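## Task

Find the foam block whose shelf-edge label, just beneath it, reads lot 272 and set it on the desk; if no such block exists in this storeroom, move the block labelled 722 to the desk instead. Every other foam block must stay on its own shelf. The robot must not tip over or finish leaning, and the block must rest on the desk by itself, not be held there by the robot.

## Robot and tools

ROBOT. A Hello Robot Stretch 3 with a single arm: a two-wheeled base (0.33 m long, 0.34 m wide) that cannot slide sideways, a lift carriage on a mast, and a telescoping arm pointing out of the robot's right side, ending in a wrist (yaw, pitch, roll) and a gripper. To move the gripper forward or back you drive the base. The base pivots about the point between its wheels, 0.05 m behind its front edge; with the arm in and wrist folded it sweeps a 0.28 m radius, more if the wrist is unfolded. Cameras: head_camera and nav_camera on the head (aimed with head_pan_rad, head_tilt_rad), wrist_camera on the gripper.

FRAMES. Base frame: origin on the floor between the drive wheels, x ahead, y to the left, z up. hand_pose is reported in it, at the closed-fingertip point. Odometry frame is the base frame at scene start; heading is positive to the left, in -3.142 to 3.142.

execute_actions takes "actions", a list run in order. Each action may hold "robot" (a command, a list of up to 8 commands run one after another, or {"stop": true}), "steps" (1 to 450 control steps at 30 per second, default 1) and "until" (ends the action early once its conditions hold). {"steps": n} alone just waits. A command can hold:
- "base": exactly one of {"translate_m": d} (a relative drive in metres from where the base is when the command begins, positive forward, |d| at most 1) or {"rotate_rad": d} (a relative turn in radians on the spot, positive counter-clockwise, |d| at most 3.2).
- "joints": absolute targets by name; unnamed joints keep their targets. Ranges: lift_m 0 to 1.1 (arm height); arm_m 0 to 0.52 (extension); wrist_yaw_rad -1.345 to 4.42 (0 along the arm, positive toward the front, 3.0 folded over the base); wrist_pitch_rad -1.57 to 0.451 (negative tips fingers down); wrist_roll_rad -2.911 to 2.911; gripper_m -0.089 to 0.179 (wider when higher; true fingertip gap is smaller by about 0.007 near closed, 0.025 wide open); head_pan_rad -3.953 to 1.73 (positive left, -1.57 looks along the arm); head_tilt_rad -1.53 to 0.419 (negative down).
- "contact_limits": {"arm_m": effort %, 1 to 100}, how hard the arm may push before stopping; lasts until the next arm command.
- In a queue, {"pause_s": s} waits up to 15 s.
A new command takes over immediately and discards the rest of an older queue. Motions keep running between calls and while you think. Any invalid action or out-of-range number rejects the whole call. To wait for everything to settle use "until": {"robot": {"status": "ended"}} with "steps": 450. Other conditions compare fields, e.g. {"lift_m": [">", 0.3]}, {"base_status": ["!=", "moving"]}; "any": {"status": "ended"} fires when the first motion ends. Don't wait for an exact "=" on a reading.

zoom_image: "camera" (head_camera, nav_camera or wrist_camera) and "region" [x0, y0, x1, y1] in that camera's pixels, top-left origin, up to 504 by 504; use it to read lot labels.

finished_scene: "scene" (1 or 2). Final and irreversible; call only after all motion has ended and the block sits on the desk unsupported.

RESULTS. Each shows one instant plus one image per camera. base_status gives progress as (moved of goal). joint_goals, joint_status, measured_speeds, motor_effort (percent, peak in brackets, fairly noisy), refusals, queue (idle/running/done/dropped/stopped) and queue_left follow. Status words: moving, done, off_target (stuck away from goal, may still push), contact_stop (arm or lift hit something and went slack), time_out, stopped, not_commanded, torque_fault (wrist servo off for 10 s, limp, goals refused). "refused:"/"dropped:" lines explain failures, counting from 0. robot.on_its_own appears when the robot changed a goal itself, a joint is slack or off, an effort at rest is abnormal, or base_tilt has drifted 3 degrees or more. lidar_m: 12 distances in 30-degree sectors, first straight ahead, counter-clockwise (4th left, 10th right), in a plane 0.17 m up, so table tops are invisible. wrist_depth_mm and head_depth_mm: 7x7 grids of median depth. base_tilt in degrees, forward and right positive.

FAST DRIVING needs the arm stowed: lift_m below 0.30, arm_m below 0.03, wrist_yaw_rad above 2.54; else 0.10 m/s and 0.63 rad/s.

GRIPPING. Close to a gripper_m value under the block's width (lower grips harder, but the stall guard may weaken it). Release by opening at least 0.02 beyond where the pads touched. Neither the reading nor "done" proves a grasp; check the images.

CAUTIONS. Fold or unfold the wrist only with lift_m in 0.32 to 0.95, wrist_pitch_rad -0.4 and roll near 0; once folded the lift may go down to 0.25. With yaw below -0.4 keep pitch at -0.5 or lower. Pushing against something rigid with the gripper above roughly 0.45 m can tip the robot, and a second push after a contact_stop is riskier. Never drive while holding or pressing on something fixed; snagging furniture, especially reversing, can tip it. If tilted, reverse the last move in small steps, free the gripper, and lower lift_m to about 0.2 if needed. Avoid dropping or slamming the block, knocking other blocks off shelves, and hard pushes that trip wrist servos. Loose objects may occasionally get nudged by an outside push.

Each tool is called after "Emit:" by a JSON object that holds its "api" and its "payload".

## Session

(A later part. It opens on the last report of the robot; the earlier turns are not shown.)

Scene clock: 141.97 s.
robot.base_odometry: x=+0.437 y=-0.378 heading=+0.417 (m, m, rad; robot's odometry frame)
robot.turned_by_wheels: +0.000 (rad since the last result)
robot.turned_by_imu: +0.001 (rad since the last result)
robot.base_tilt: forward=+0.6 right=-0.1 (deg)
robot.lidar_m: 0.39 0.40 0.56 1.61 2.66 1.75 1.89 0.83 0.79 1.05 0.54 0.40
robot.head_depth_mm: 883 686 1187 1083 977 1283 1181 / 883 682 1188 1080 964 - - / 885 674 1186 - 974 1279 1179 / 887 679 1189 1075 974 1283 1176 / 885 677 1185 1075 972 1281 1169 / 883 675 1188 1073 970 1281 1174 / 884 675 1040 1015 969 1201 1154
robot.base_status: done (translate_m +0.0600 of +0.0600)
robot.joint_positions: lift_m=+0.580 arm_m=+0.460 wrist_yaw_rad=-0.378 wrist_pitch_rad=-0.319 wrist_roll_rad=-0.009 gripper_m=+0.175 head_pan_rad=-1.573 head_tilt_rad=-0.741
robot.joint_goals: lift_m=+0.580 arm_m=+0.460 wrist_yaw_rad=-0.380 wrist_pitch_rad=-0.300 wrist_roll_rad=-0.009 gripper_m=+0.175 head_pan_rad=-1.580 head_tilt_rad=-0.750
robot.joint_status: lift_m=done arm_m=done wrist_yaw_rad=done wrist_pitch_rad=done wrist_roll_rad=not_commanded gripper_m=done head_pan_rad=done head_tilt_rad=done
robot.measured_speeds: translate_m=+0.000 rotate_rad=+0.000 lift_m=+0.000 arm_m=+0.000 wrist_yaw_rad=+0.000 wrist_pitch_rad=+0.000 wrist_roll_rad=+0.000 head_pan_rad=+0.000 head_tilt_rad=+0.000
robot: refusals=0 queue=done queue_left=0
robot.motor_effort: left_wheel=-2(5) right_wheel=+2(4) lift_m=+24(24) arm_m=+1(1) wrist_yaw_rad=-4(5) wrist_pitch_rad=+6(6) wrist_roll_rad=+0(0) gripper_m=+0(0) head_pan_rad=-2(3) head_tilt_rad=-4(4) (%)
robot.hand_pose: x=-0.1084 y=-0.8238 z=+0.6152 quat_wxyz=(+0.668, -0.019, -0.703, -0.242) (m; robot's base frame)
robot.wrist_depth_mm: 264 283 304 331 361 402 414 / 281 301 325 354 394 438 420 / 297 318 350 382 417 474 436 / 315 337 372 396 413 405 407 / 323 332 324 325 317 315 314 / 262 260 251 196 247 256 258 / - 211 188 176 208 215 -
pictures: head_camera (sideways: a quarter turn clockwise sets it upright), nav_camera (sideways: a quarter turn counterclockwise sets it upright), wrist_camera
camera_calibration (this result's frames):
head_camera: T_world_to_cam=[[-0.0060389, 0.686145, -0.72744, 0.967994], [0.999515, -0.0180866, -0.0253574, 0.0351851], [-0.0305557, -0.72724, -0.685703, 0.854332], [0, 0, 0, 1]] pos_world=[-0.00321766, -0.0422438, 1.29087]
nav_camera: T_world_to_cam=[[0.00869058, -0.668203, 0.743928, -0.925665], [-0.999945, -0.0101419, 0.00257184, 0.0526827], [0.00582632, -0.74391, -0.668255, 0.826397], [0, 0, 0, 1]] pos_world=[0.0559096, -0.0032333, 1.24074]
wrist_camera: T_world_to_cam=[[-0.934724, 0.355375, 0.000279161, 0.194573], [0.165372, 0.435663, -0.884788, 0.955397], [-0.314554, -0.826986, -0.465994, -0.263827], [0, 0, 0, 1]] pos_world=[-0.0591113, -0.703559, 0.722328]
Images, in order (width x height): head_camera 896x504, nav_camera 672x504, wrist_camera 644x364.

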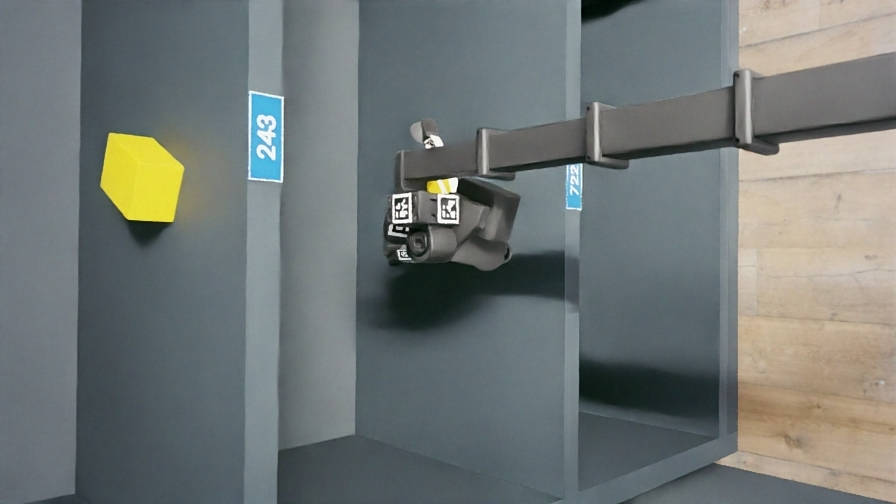

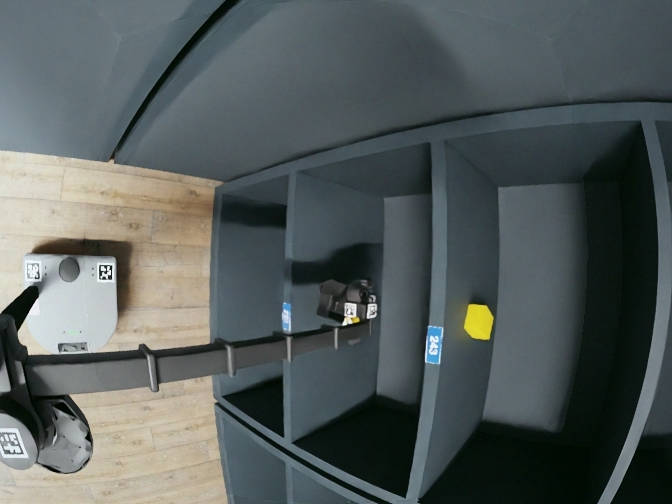

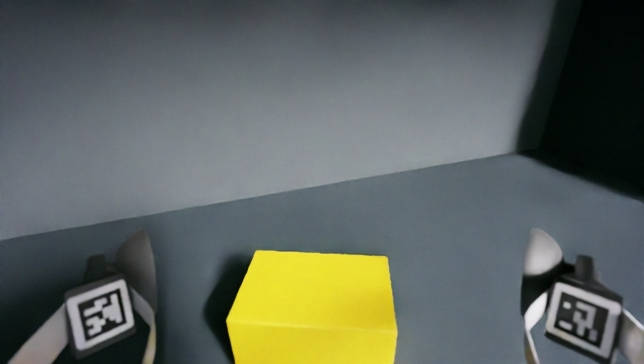

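Emit:
{"api": "execute_actions", "payload": {"actions": [{"robot":{"joints":{"arm_m":0.49}},"steps":450,"until":{"robot":{"arm_m":[">",0.478]}}},{"robot":{"joints":{"lift_m":0.519}},"steps":450,"until":{"robot":{"status":"ended"}}}]}}

Scene clock: 150.00 s.
robot.base_odometry: x=+0.437 y=-0.378 heading=+0.417 (m, m, rad; robot's odometry frame)
robot.turned_by_wheels: +0.000 (rad since the last result)
robot.turned_by_imu: +0.000 (rad since the last result)
robot.base_tilt: forward=+0.8 right=-0.1 (deg)
robot.lidar_m: 0.39 0.40 0.56 1.61 2.66 1.75 1.89 0.83 0.79 1.05 0.54 0.40
robot.head_depth_mm: 884 685 1187 1081 975 1289 1176 / 885 683 1188 1082 978 1287 - / 884 675 1189 1089 974 1287 1175 / 883 680 1194 1104 973 1284 1177 / 885 676 1190 1073 969 1276 1174 / 885 674 1188 1076 972 1275 1176 / 884 675 1040 1015 963 1199 1149
robot.base_status: done (translate_m +0.0600 of +0.0600)
robot.joint_positions: lift_m=+0.519 arm_m=+0.490 wrist_yaw_rad=-0.378 wrist_pitch_rad=-0.319 wrist_roll_rad=-0.009 gripper_m=+0.175 head_pan_rad=-1.573 head_tilt_rad=-0.741
robot.joint_goals: lift_m=+0.519 arm_m=+0.490 wrist_yaw_rad=-0.380 wrist_pitch_rad=-0.300 wrist_roll_rad=-0.009 gripper_m=+0.175 head_pan_rad=-1.580 head_tilt_rad=-0.750
robot.joint_status: lift_m=done arm_m=done wrist_yaw_rad=done wrist_pitch_rad=done wrist_roll_rad=not_commanded gripper_m=done head_pan_rad=done head_tilt_rad=done
robot.measured_speeds: translate_m=+0.000 rotate_rad=+0.000 lift_m=+0.000 arm_m=+0.000 wrist_yaw_rad=+0.000 wrist_pitch_rad=+0.000 wrist_roll_rad=+0.000 head_pan_rad=+0.000 head_tilt_rad=+0.000
robot: refusals=0 queue=done queue_left=0
robot.motor_effort: left_wheel=-2(2) right_wheel=+2(2) lift_m=+15(20) arm_m=+2(2) wrist_yaw_rad=-3(4) wrist_pitch_rad=+6(6) wrist_roll_rad=+0(0) gripper_m=+0(0) head_pan_rad=-4(3) head_tilt_rad=-4(4) (%)
robot.hand_pose: x=-0.1084 y=-0.8538 z=+0.5547 quat_wxyz=(+0.668, -0.019, -0.703, -0.242) (m; robot's base frame)
robot.wrist_depth_mm: 242 258 276 304 335 368 394 / 256 273 296 326 354 394 414 / 270 289 316 344 374 405 391 / 278 292 288 285 283 281 277 / 222 226 157 140 146 213 213 / 185 176 126 123 119 173 175 / - 144 139 133 130 145 -
pictures: head_camera (sideways: a quarter turn clockwise sets it upright), nav_camera (sideways: a quarter turn counterclockwise sets it upright), wrist_camera
camera_calibration (this result's frames):
head_camera: T_world_to_cam=[[-0.00603899, 0.686145, -0.72744, 0.967995], [0.999515, -0.0180864, -0.0253574, 0.0351851], [-0.0305556, -0.72724, -0.685702, 0.854331], [0, 0, 0, 1]] pos_world=[-0.00321765, -0.0422438, 1.29087]
nav_camera: T_world_to_cam=[[0.00869066, -0.668203, 0.743928, -0.925665], [-0.999945, -0.010142, 0.00257185, 0.0526827], [0.00582641, -0.74391, -0.668254, 0.826396], [0, 0, 0, 1]] pos_world=[0.0559096, -0.00323331, 1.24074]
wrist_camera: T_world_to_cam=[[-0.934724, 0.355376, 0.000279217, 0.205253], [0.165371, 0.43566, -0.88479, 0.914968], [-0.314554, -0.826988, -0.46599, -0.31682], [0, 0, 0, 1]] pos_world=[-0.0591113, -0.733563, 0.661862]
Images, in order (width x height): head_camera 896x504, nav_camera 672x504, wrist_camera 644x364.

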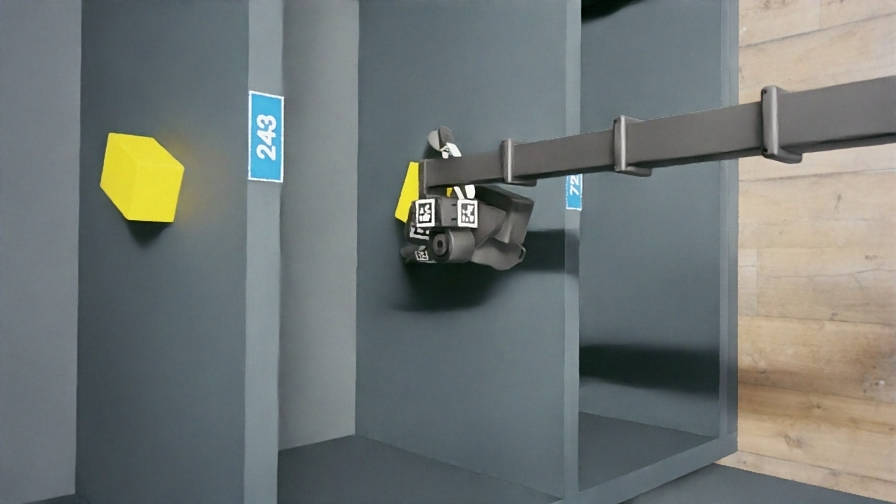

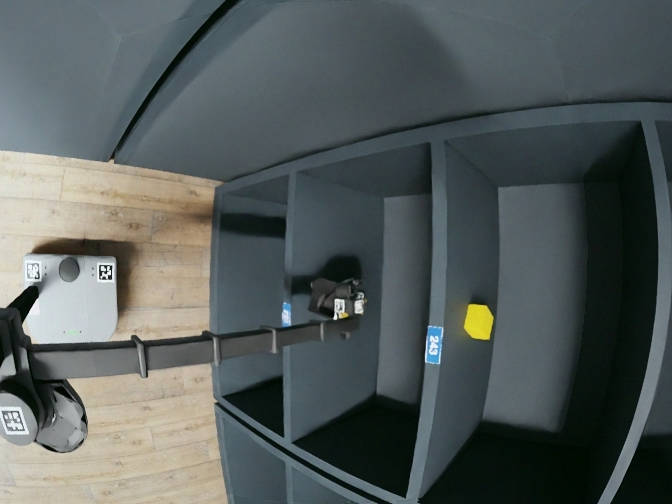

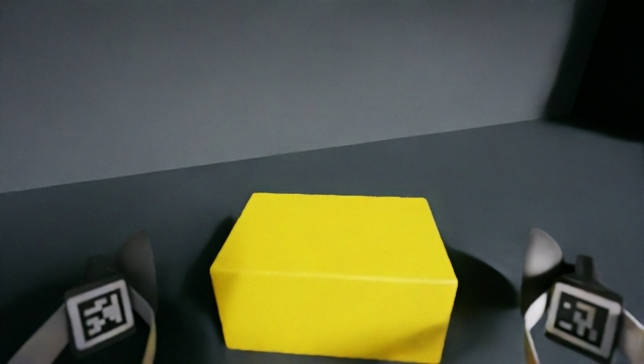

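Emit:
{"api": "execute_actions", "payload": {"actions": [{"robot":[{"joints":{"gripper_m":0.05}},{"joints":{"lift_m":0.55}}],"steps":450,"until":{"robot":{"status":"ended"}}}]}}

Scene clock: 155.53 s.
robot.base_odometry: x=+0.437 y=-0.378 heading=+0.417 (m, m, rad; robot's odometry frame)
robot.turned_by_wheels: +0.000 (rad since the last result)
robot.turned_by_imu: +0.000 (rad since the last result)
robot.base_tilt: forward=+0.8 right=-0.1 (deg)
robot.lidar_m: 0.39 0.40 0.56 1.61 2.66 1.75 1.89 0.83 0.79 1.05 0.54 0.40
robot.head_depth_mm: 884 685 1188 1084 977 1284 1180 / 885 683 1184 1076 974 1287 - / 886 673 1186 - 974 1283 1176 / 886 681 1191 1091 974 1281 1173 / 886 678 1187 1078 971 1283 1171 / 885 676 1186 1072 968 1276 1176 / 885 673 1040 1015 967 1203 1151
robot.base_status: done (translate_m +0.0600 of +0.0600)
robot.joint_positions: lift_m=+0.550 arm_m=+0.490 wrist_yaw_rad=-0.378 wrist_pitch_rad=-0.319 wrist_roll_rad=-0.009 gripper_m=+0.051 head_pan_rad=-1.573 head_tilt_rad=-0.741
robot.joint_goals: lift_m=+0.550 arm_m=+0.490 wrist_yaw_rad=-0.380 wrist_pitch_rad=-0.300 wrist_roll_rad=-0.009 gripper_m=+0.050 head_pan_rad=-1.580 head_tilt_rad=-0.750
robot.joint_status: lift_m=done arm_m=done wrist_yaw_rad=done wrist_pitch_rad=done wrist_roll_rad=not_commanded gripper_m=done head_pan_rad=done head_tilt_rad=done
robot.measured_speeds: translate_m=+0.000 rotate_rad=+0.000 lift_m=+0.000 arm_m=+0.000 wrist_yaw_rad=+0.000 wrist_pitch_rad=+0.000 wrist_roll_rad=+0.000 head_pan_rad=+0.000 head_tilt_rad=+0.000
robot: refusals=0 queue=done queue_left=0
robot.motor_effort: left_wheel=-2(2) right_wheel=+2(2) lift_m=+25(21) arm_m=+2(2) wrist_yaw_rad=-4(4) wrist_pitch_rad=+6(6) wrist_roll_rad=+0(0) gripper_m=-18(91) head_pan_rad=-2(3) head_tilt_rad=-4(4) (%)
robot.hand_pose: x=-0.1085 y=-0.8538 z=+0.5852 quat_wxyz=(+0.668, -0.019, -0.703, -0.242) (m; robot's base frame)
robot.wrist_depth_mm: 244 258 278 302 332 370 397 / 256 271 297 323 354 396 421 / 270 286 314 348 387 421 421 / 286 308 333 354 347 344 344 / 274 274 156 141 140 265 265 / 221 220 126 123 120 222 213 / 184 184 172 134 131 174 179
pictures: head_camera (sideways: a quarter turn clockwise sets it upright), nav_camera (sideways: a quarter turn counterclockwise sets it upright), wrist_camera
camera_calibration (this result's frames):
head_camera: T_world_to_cam=[[-0.00603899, 0.686145, -0.72744, 0.967995], [0.999515, -0.0180864, -0.0253574, 0.0351851], [-0.0305556, -0.72724, -0.685703, 0.854331], [0, 0, 0, 1]] pos_world=[-0.00321765, -0.0422438, 1.29087]
nav_camera: T_world_to_cam=[[0.00869066, -0.668203, 0.743928, -0.925665], [-0.999945, -0.010142, 0.00257184, 0.0526827], [0.00582641, -0.74391, -0.668255, 0.826397], [0, 0, 0, 1]] pos_world=[0.0559096, -0.00323331, 1.24074]
wrist_camera: T_world_to_cam=[[-0.934711, 0.355409, 0.000281179, 0.205265], [0.165343, 0.435545, -0.884851, 0.941891], [-0.314607, -0.827034, -0.465873, -0.302736], [0, 0, 0, 1]] pos_world=[-0.0591147, -0.733563, 0.69234]
Images, in order (width x height): head_camera 896x504, nav_camera 672x504, wrist_camera 644x364.

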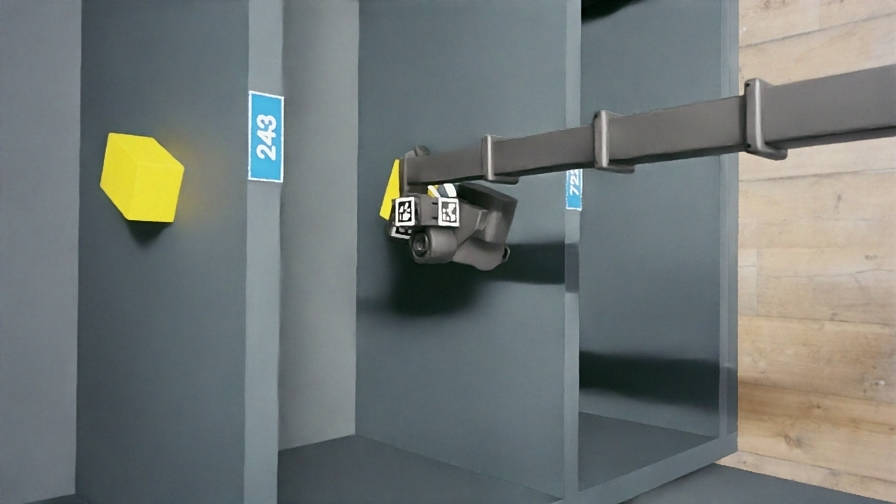

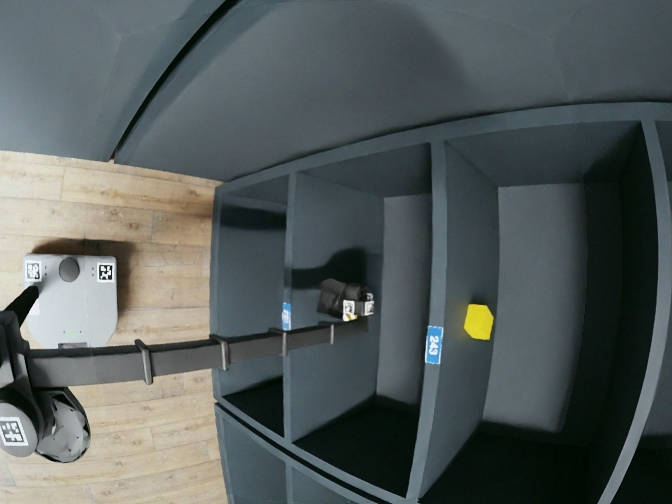

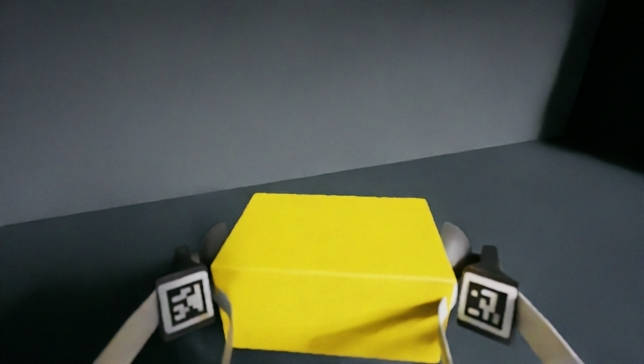

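Emit:
{"api": "execute_actions", "payload": {"actions": [{"robot":{"base":{"translate_m":-0.25},"joints":{"arm_m":0.0,"wrist_yaw_rad":0.0,"head_pan_rad":-3.1,"head_tilt_rad":-0.65}},"steps":450,"until":{"robot":{"arm_m":["<",0.09]}}},{"robot":{"joints":{"lift_m":0.775}},"steps":450,"until":{"robot":{"base_status":["!=","moving"],"arm_m":["<",0.03]}}},{"robot":[{"base":{"rotate_rad":-0.83}},{"base":{"translate_m":-0.64}}],"steps":450,"until":{"robot":{"translate_m":["<",-0.4]}}},{"robot":{"joints":{"arm_m":0.3}},"steps":450,"until":{"robot":{"status":"ended"}}}]}}

Scene clock: 187.00 s.
robot.base_odometry: x=-0.378 y=-0.223 heading=-0.413 (m, m, rad; robot's odometry frame)
robot.turned_by_wheels: -0.830 (rad since the last result)
robot.turned_by_imu: -0.816 (rad since the last result)
robot.base_tilt: forward=+0.6 right=+0.1 (deg)
robot.lidar_m: 1.26 1.08 1.08 1.23 2.10 1.33 0.93 1.19 1.20 1.30 1.50 1.05
robot.head_depth_mm: 2016 1642 1165 1959 1666 - - / 1806 1628 1162 1494 1615 - - / 1629 1627 1159 931 1655 - - / 1479 1546 1161 899 1620 1399 1190 / 1367 1460 1158 960 1432 1402 1216 / 1256 1375 1155 1666 1616 1399 1216 / 1169 1278 1203 1559 1621 1398 1215
robot.base_status: done (translate_m -0.6400 of -0.6400)
robot.joint_positions: lift_m=+0.775 arm_m=+0.300 wrist_yaw_rad=-0.002 wrist_pitch_rad=-0.319 wrist_roll_rad=-0.009 gripper_m=+0.051 head_pan_rad=-3.093 head_tilt_rad=-0.655
robot.joint_goals: lift_m=+0.775 arm_m=+0.300 wrist_yaw_rad=+0.000 wrist_pitch_rad=-0.300 wrist_roll_rad=-0.009 gripper_m=+0.050 head_pan_rad=-3.100 head_tilt_rad=-0.650
robot.joint_status: lift_m=done arm_m=done wrist_yaw_rad=done wrist_pitch_rad=done wrist_roll_rad=not_commanded gripper_m=done head_pan_rad=done head_tilt_rad=done
robot.measured_speeds: translate_m=+0.000 rotate_rad=+0.000 lift_m=+0.000 arm_m=+0.000 wrist_yaw_rad=+0.000 wrist_pitch_rad=+0.000 wrist_roll_rad=+0.000 head_pan_rad=+0.000 head_tilt_rad=+0.000
robot: refusals=0 queue=done queue_left=0
robot.motor_effort: left_wheel=+3(7) right_wheel=-2(5) lift_m=+23(26) arm_m=+2(1) wrist_yaw_rad=+2(5) wrist_pitch_rad=+6(6) wrist_roll_rad=+0(0) gripper_m=-19(18) head_pan_rad=-2(39) head_tilt_rad=+2(11) (%)
robot.hand_pose: x=-0.0220 y=-0.6805 z=+0.8102 quat_wxyz=(+0.702, +0.112, -0.695, -0.113) (m; robot's base frame)
robot.wrist_depth_mm: 833 918 773 - 847 667 576 / 861 973 840 - 884 716 602 / 907 - 912 - 937 765 640 / 868 875 855 - 940 793 639 / 658 732 157 141 140 832 703 / - - 126 123 120 829 719 / 970 - 957 134 131 974 742
pictures: head_camera (sideways: a quarter turn clockwise sets it upright), nav_camera (sideways: a quarter turn counterclockwise sets it upright), wrist_camera
camera_calibration (this result's frames):
head_camera: T_world_to_cam=[[0.620051, 0.0377949, -0.78365, 1.03744], [0.0306825, -0.999243, -0.0239158, 0.0392209], [-0.783961, -0.0092153, -0.620742, 0.774428], [0, 0, 0, 1]] pos_world=[-0.0373475, 0.00711788, 1.29465]
nav_camera: T_world_to_cam=[[-0.60065, -0.0394647, 0.798537, -0.993129], [-0.0607457, 0.998147, 0.00363748, 0.0455659], [-0.797201, -0.0463228, -0.601935, 0.745025], [0, 0, 0, 1]] pos_world=[0.00017879, -0.0501634, 1.24134]
wrist_camera: T_world_to_cam=[[-0.999923, -0.0124022, 0.000280721, -0.0272808], [-0.00602625, 0.465834, -0.884851, 1.06804], [0.0108434, -0.884785, -0.465873, -0.0594941], [0, 0, 0, 1]] pos_world=[-0.0201973, -0.550506, 0.917344]
Images, in order (width x height): head_camera 896x504, nav_camera 672x504, wrist_camera 644x364.

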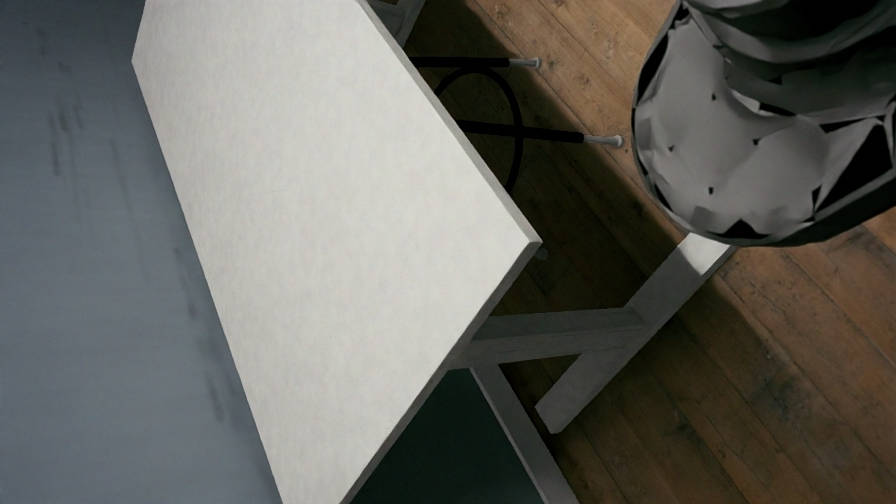

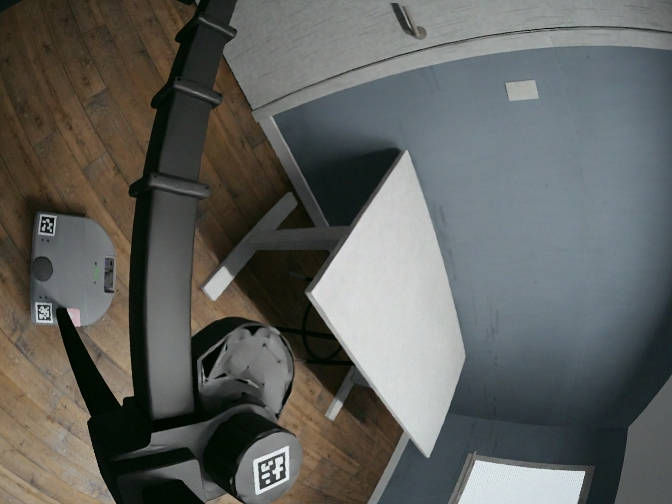

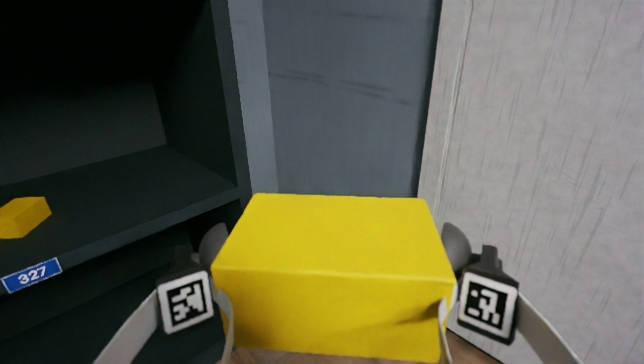

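Emit:
{"api": "execute_actions", "payload": {"actions": [{"robot":{"base":{"rotate_rad":-1.565},"joints":{"arm_m":0.5,"head_pan_rad":-1.58,"head_tilt_rad":-0.65}},"steps":450,"until":{"robot":{"status":"ended"}}}]}}

Scene clock: 193.03 s.
robot.base_odometry: x=-0.378 y=-0.223 heading=-1.978 (m, m, rad; robot's odometry frame)
robot.turned_by_wheels: -1.565 (rad since the last result)
robot.turned_by_imu: -1.539 (rad since the last result)
robot.base_tilt: forward=+0.7 right=-0.2 (deg)
robot.lidar_m: 1.30 1.50 1.05 1.25 1.08 1.08 1.25 2.17 1.94 0.93 1.19 1.20
robot.head_depth_mm: 2154 1635 1215 2020 1696 - - / 1903 1629 1211 - - 1376 1220 / 1696 1626 - 927 1614 1404 1214 / 1534 1603 1256 873 1615 1362 1217 / 1398 1497 1154 927 1573 1389 1213 / 1283 1392 1151 991 1567 1393 1210 / 1191 1298 1150 1556 1627 1393 1212
robot.base_status: done (rotate_rad -1.5649 of -1.5650)
robot.joint_positions: lift_m=+0.775 arm_m=+0.500 wrist_yaw_rad=-0.002 wrist_pitch_rad=-0.319 wrist_roll_rad=-0.009 gripper_m=+0.051 head_pan_rad=-1.587 head_tilt_rad=-0.655
robot.joint_goals: lift_m=+0.775 arm_m=+0.500 wrist_yaw_rad=+0.000 wrist_pitch_rad=-0.300 wrist_roll_rad=-0.009 gripper_m=+0.050 head_pan_rad=-1.580 head_tilt_rad=-0.650
robot.joint_status: lift_m=done arm_m=done wrist_yaw_rad=done wrist_pitch_rad=done wrist_roll_rad=not_commanded gripper_m=done head_pan_rad=done head_tilt_rad=done
robot.measured_speeds: translate_m=+0.000 rotate_rad=+0.000 lift_m=+0.000 arm_m=+0.000 wrist_yaw_rad=+0.000 wrist_pitch_rad=+0.000 wrist_roll_rad=+0.000 head_pan_rad=+0.000 head_tilt_rad=+0.000
robot: refusals=0 queue=done queue_left=0
robot.motor_effort: left_wheel=+3(8) right_wheel=-2(6) lift_m=+24(24) arm_m=+1(2) wrist_yaw_rad=+2(2) wrist_pitch_rad=+6(6) wrist_roll_rad=+0(0) gripper_m=-17(18) head_pan_rad=+3(40) head_tilt_rad=+1(0) (%)
robot.hand_pose: x=-0.0219 y=-0.8805 z=+0.8102 quat_wxyz=(+0.702, +0.112, -0.695, -0.113) (m; robot's base frame)
robot.wrist_depth_mm: 512 592 700 894 - - - / 540 626 759 902 - - - / 557 629 639 639 626 623 612 / 448 452 438 440 441 432 417 / 343 341 157 141 141 330 325 / 274 272 125 123 120 275 262 / 229 228 213 135 131 216 221
pictures: head_camera (sideways: a quarter turn clockwise sets it upright), nav_camera (sideways: a quarter turn counterclockwise sets it upright), wrist_camera
camera_calibration (this result's frames):
head_camera: T_world_to_cam=[[0.00238867, 0.621194, -0.783653, 1.04121], [0.999135, -0.0340123, -0.0239157, 0.0333133], [-0.0415101, -0.782918, -0.620738, 0.769895], [0, 0, 0, 1]] pos_world=[-0.00381312, -0.0428962, 1.29465]
nav_camera: T_world_to_cam=[[0.000532484, -0.601942, 0.79854, -0.9968], [-0.999986, 0.00394098, 0.00363754, 0.0512952], [-0.00533661, -0.79853, -0.601931, 0.74019], [0, 0, 0, 1]] pos_world=[0.0557754, -0.00915363, 1.24134]
wrist_camera: T_world_to_cam=[[-0.999919, -0.0126868, 0.000278301, -0.0299429], [-0.00615666, 0.465833, -0.884851, 1.16121], [0.0110963, -0.884782, -0.465873, -0.236473], [0, 0, 0, 1]] pos_world=[-0.0201673, -0.750539, 0.917344]
Images, in order (width x height): head_camera 896x504, nav_camera 672x504, wrist_camera 644x364.

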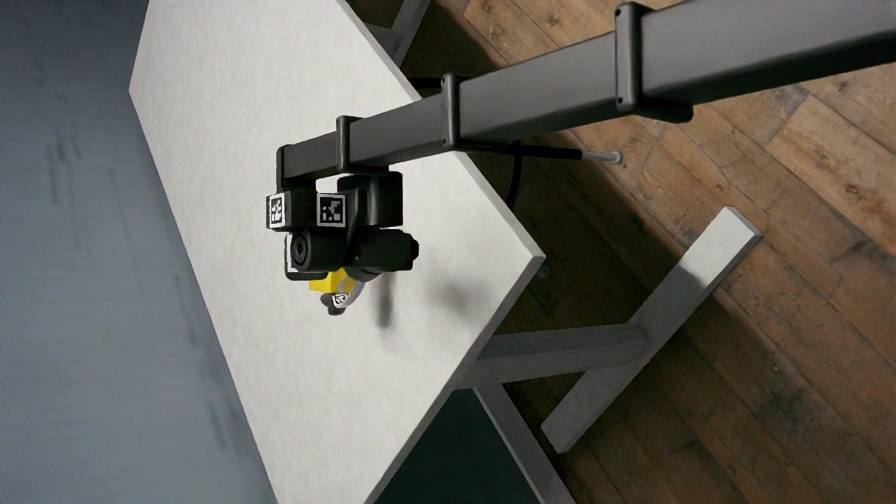

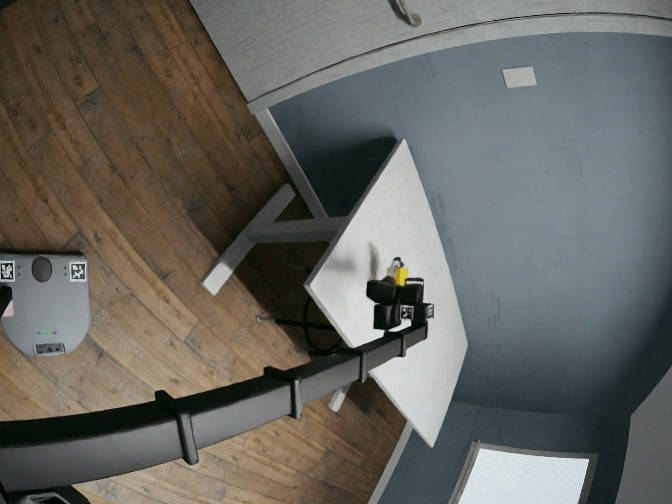

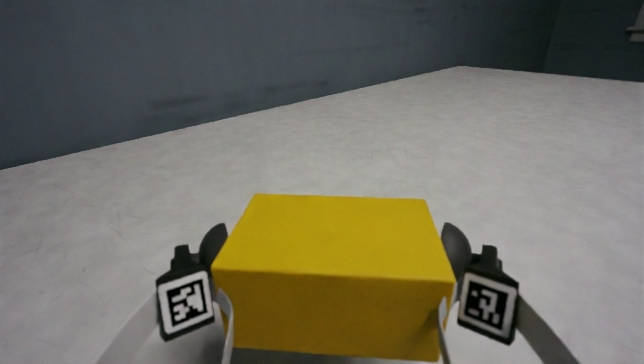

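Emit:
{"api": "execute_actions", "payload": {"actions": [{"robot":{"joints":{"lift_m":0.708}},"steps":450,"until":{"robot":{"status":"ended"}}}]}}

Scene clock: 196.37 s.
robot.base_odometry: x=-0.378 y=-0.223 heading=-1.978 (m, m, rad; robot's odometry frame)
robot.turned_by_wheels: +0.000 (rad since the last result)
robot.turned_by_imu: +0.000 (rad since the last result)
robot.base_tilt: forward=+0.7 right=-0.2 (deg)
robot.lidar_m: 1.30 1.50 1.05 1.24 1.07 1.08 1.25 2.17 1.94 0.93 1.19 1.20
robot.head_depth_mm: 2145 1639 1209 2037 1665 1436 - / 1912 1622 1159 1530 - - 1203 / 1699 1627 1204 874 1617 1390 1217 / 1536 1591 1205 843 1612 1368 1213 / 1404 1492 1156 926 1567 1391 1209 / 1280 1391 1148 992 1567 1398 1214 / 1189 1294 1145 1557 1628 1405 1213
robot.base_status: done (rotate_rad -1.5649 of -1.5650)
robot.joint_positions: lift_m=+0.708 arm_m=+0.500 wrist_yaw_rad=-0.002 wrist_pitch_rad=-0.319 wrist_roll_rad=-0.009 gripper_m=+0.051 head_pan_rad=-1.587 head_tilt_rad=-0.655
robot.joint_goals: lift_m=+0.708 arm_m=+0.500 wrist_yaw_rad=+0.000 wrist_pitch_rad=-0.300 wrist_roll_rad=-0.009 gripper_m=+0.050 head_pan_rad=-1.580 head_tilt_rad=-0.650
robot.joint_status: lift_m=done arm_m=done wrist_yaw_rad=done wrist_pitch_rad=done wrist_roll_rad=not_commanded gripper_m=done head_pan_rad=done head_tilt_rad=done
robot.measured_speeds: translate_m=+0.000 rotate_rad=+0.000 lift_m=+0.000 arm_m=+0.000 wrist_yaw_rad=+0.000 wrist_pitch_rad=+0.000 wrist_roll_rad=+0.000 head_pan_rad=+0.000 head_tilt_rad=+0.000
robot: refusals=0 queue=done queue_left=0
robot.motor_effort: left_wheel=+3(3) right_wheel=-2(2) lift_m=+15(30) arm_m=+1(1) wrist_yaw_rad=+2(1) wrist_pitch_rad=+6(6) wrist_roll_rad=+0(0) gripper_m=-19(18) head_pan_rad=+2(3) head_tilt_rad=+1(2) (%)
robot.hand_pose: x=-0.0219 y=-0.8805 z=+0.7437 quat_wxyz=(+0.702, +0.112, -0.695, -0.113) (m; robot's base frame)
robot.wrist_depth_mm: 516 585 699 873 - - - / 532 614 684 764 752 731 723 / 444 435 425 424 415 406 405 / 297 296 291 288 288 285 280 / 224 224 157 141 140 217 214 / 180 181 125 123 119 182 174 / 151 150 141 134 131 143 147
pictures: head_camera (sideways: a quarter turn clockwise sets it upright), nav_camera (sideways: a quarter turn counterclockwise sets it upright), wrist_camera
camera_calibration (this result's frames):
head_camera: T_world_to_cam=[[0.00238859, 0.621194, -0.783653, 1.04121], [0.999135, -0.0340122, -0.0239157, 0.0333133], [-0.04151, -0.782918, -0.620738, 0.769895], [0, 0, 0, 1]] pos_world=[-0.00381311, -0.0428962, 1.29465]
nav_camera: T_world_to_cam=[[0.000532556, -0.601942, 0.79854, -0.9968], [-0.999986, 0.00394086, 0.00363754, 0.0512952], [-0.00533652, -0.79853, -0.601931, 0.74019], [0, 0, 0, 1]] pos_world=[0.0557754, -0.00915362, 1.24134]
wrist_camera: T_world_to_cam=[[-0.999919, -0.0126868, 0.000278094, -0.0299242], [-0.00615651, 0.465833, -0.884851, 1.10238], [0.0110964, -0.884782, -0.465873, -0.267449], [0, 0, 0, 1]] pos_world=[-0.0201673, -0.750539, 0.850854]
Images, in order (width x height): head_camera 896x504, nav_camera 672x504, wrist_camera 644x364.

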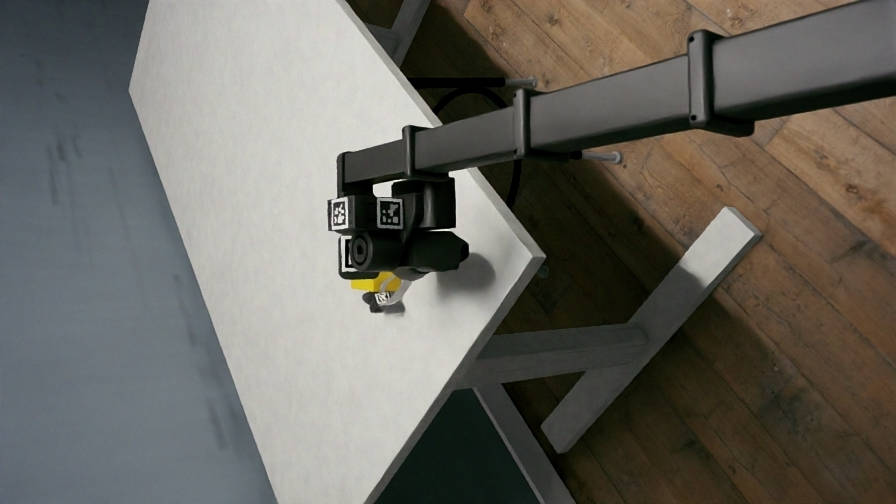

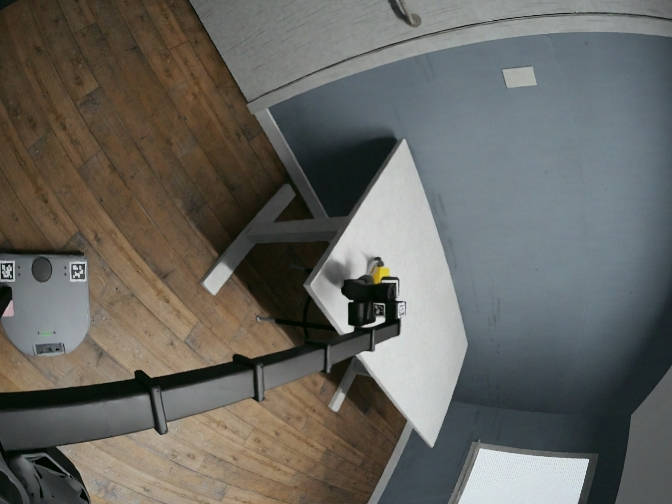

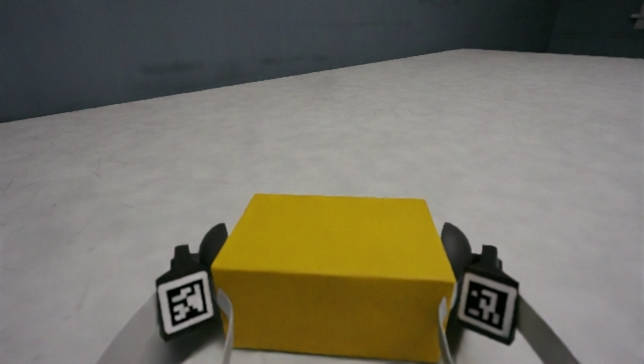

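The block is within about a millimetre of the desk top. Releasing and withdrawing.

Emit:
{"api": "execute_actions", "payload": {"actions": [{"robot":[{"joints":{"gripper_m":0.165,"lift_m":0.7065}},{"joints":{"arm_m":0.37,"lift_m":0.725}}],"steps":450,"until":{"robot":{"status":"ended"}}}]}}

Scene clock: 201.40 s.
robot.base_odometry: x=-0.378 y=-0.223 heading=-1.978 (m, m, rad; robot's odometry frame)
robot.turned_by_wheels: +0.000 (rad since the last result)
robot.turned_by_imu: +0.000 (rad since the last result)
robot.base_tilt: forward=+0.8 right=-0.2 (deg)
robot.lidar_m: 1.30 1.50 1.05 1.25 1.08 1.08 1.25 2.18 1.94 0.93 1.19 1.20
robot.head_depth_mm: 2162 1632 1210 2031 1664 1438 - / 1893 1633 1159 1514 - 1374 1193 / 1703 1620 1156 - 1617 1406 1220 / 1535 1596 1155 - 1611 1360 1217 / 1400 1495 1152 914 1570 1392 1212 / 1284 1393 1150 992 1568 1397 1211 / 1190 1292 1150 1560 1637 1397 1208
robot.base_status: done (rotate_rad -1.5649 of -1.5650)
robot.joint_positions: lift_m=+0.725 arm_m=+0.370 wrist_yaw_rad=-0.002 wrist_pitch_rad=-0.319 wrist_roll_rad=-0.009 gripper_m=+0.165 head_pan_rad=-1.587 head_tilt_rad=-0.655
robot.joint_goals: lift_m=+0.725 arm_m=+0.370 wrist_yaw_rad=+0.000 wrist_pitch_rad=-0.300 wrist_roll_rad=-0.009 gripper_m=+0.165 head_pan_rad=-1.580 head_tilt_rad=-0.650
robot.joint_status: lift_m=done arm_m=done wrist_yaw_rad=done wrist_pitch_rad=done wrist_roll_rad=not_commanded gripper_m=done head_pan_rad=done head_tilt_rad=done
robot.measured_speeds: translate_m=+0.000 rotate_rad=+0.000 lift_m=+0.000 arm_m=+0.000 wrist_yaw_rad=+0.000 wrist_pitch_rad=+0.000 wrist_roll_rad=+0.000 head_pan_rad=+0.000 head_tilt_rad=+0.000
robot: refusals=0 queue=done queue_left=0
robot.motor_effort: left_wheel=+3(3) right_wheel=-2(2) lift_m=+24(24) arm_m=-4(3) wrist_yaw_rad=+2(2) wrist_pitch_rad=+6(6) wrist_roll_rad=+0(0) gripper_m=+0(85) head_pan_rad=+3(3) head_tilt_rad=+2(1) (%)
robot.hand_pose: x=-0.0219 y=-0.7510 z=+0.7602 quat_wxyz=(+0.702, +0.112, -0.695, -0.113) (m; robot's base frame)
robot.wrist_depth_mm: 590 663 808 - - - - / 604 694 792 875 849 849 819 / 502 488 480 477 468 465 458 / 337 337 330 253 304 319 319 / 262 259 250 250 246 251 244 / 220 - 202 201 200 199 212 / 703 165 170 167 168 167 -
pictures: head_camera (sideways: a quarter turn clockwise sets it upright), nav_camera (sideways: a quarter turn counterclockwise sets it upright), wrist_camera
camera_calibration (this result's frames):
head_camera: T_world_to_cam=[[0.00237296, 0.621194, -0.783654, 1.04121], [0.999136, -0.033987, -0.0239157, 0.0333132], [-0.0414903, -0.78292, -0.620738, 0.769894], [0, 0, 0, 1]] pos_world=[-0.00381203, -0.0428965, 1.29465]
nav_camera: T_world_to_cam=[[0.000547708, -0.601941, 0.79854, -0.9968], [-0.999986, 0.00391571, 0.00363755, 0.0512952], [-0.00531644, -0.798531, -0.60193, 0.740189], [0, 0, 0, 1]] pos_world=[0.0557756, -0.00915242, 1.24134]
wrist_camera: T_world_to_cam=[[-0.99992, -0.0126845, 0.000277986, -0.0282846], [-0.00615531, 0.465832, -0.884852, 1.05665], [0.0110944, -0.884782, -0.465873, -0.145189], [0, 0, 0, 1]] pos_world=[-0.0201675, -0.621041, 0.867345]
Images, in order (width x height): head_camera 896x504, nav_camera 672x504, wrist_camera 644x364.

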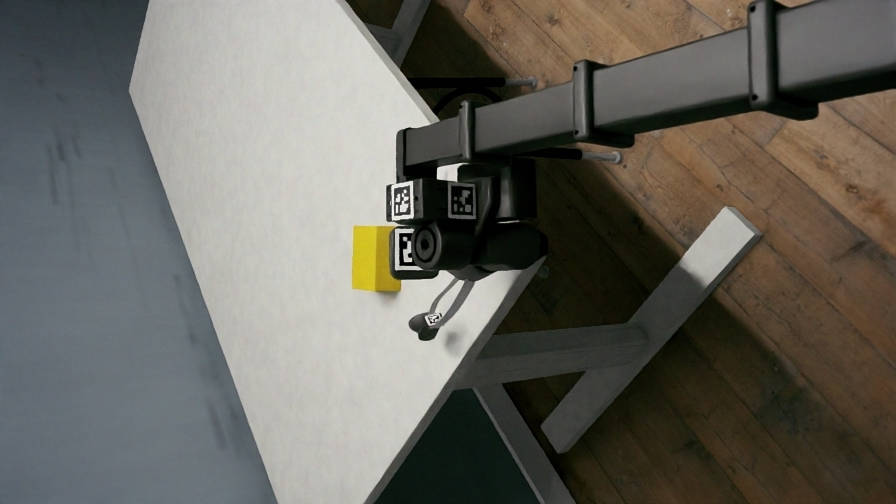

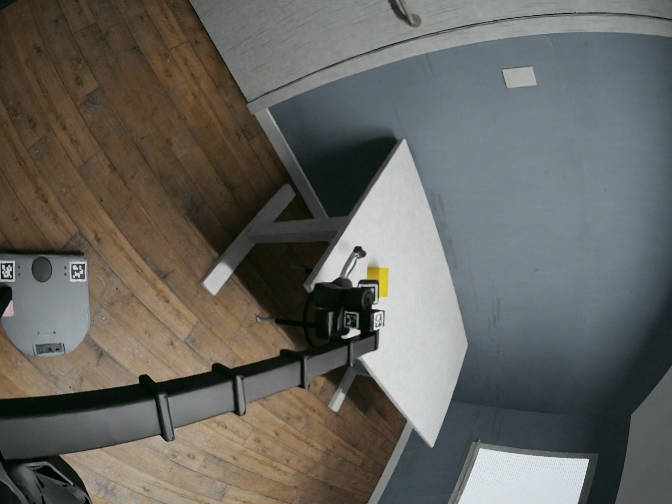

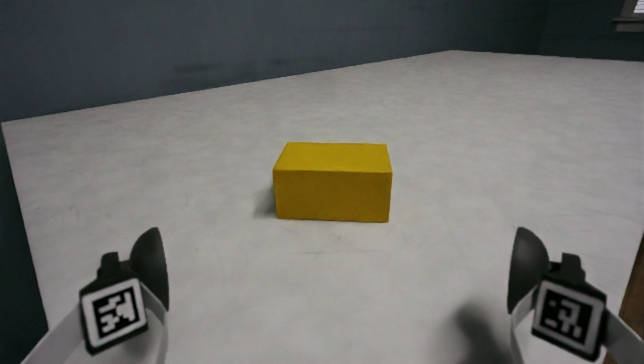

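Emit:
{"api": "finished_scene", "payload": {"scene": 2}}

The scene is finished: the task was done.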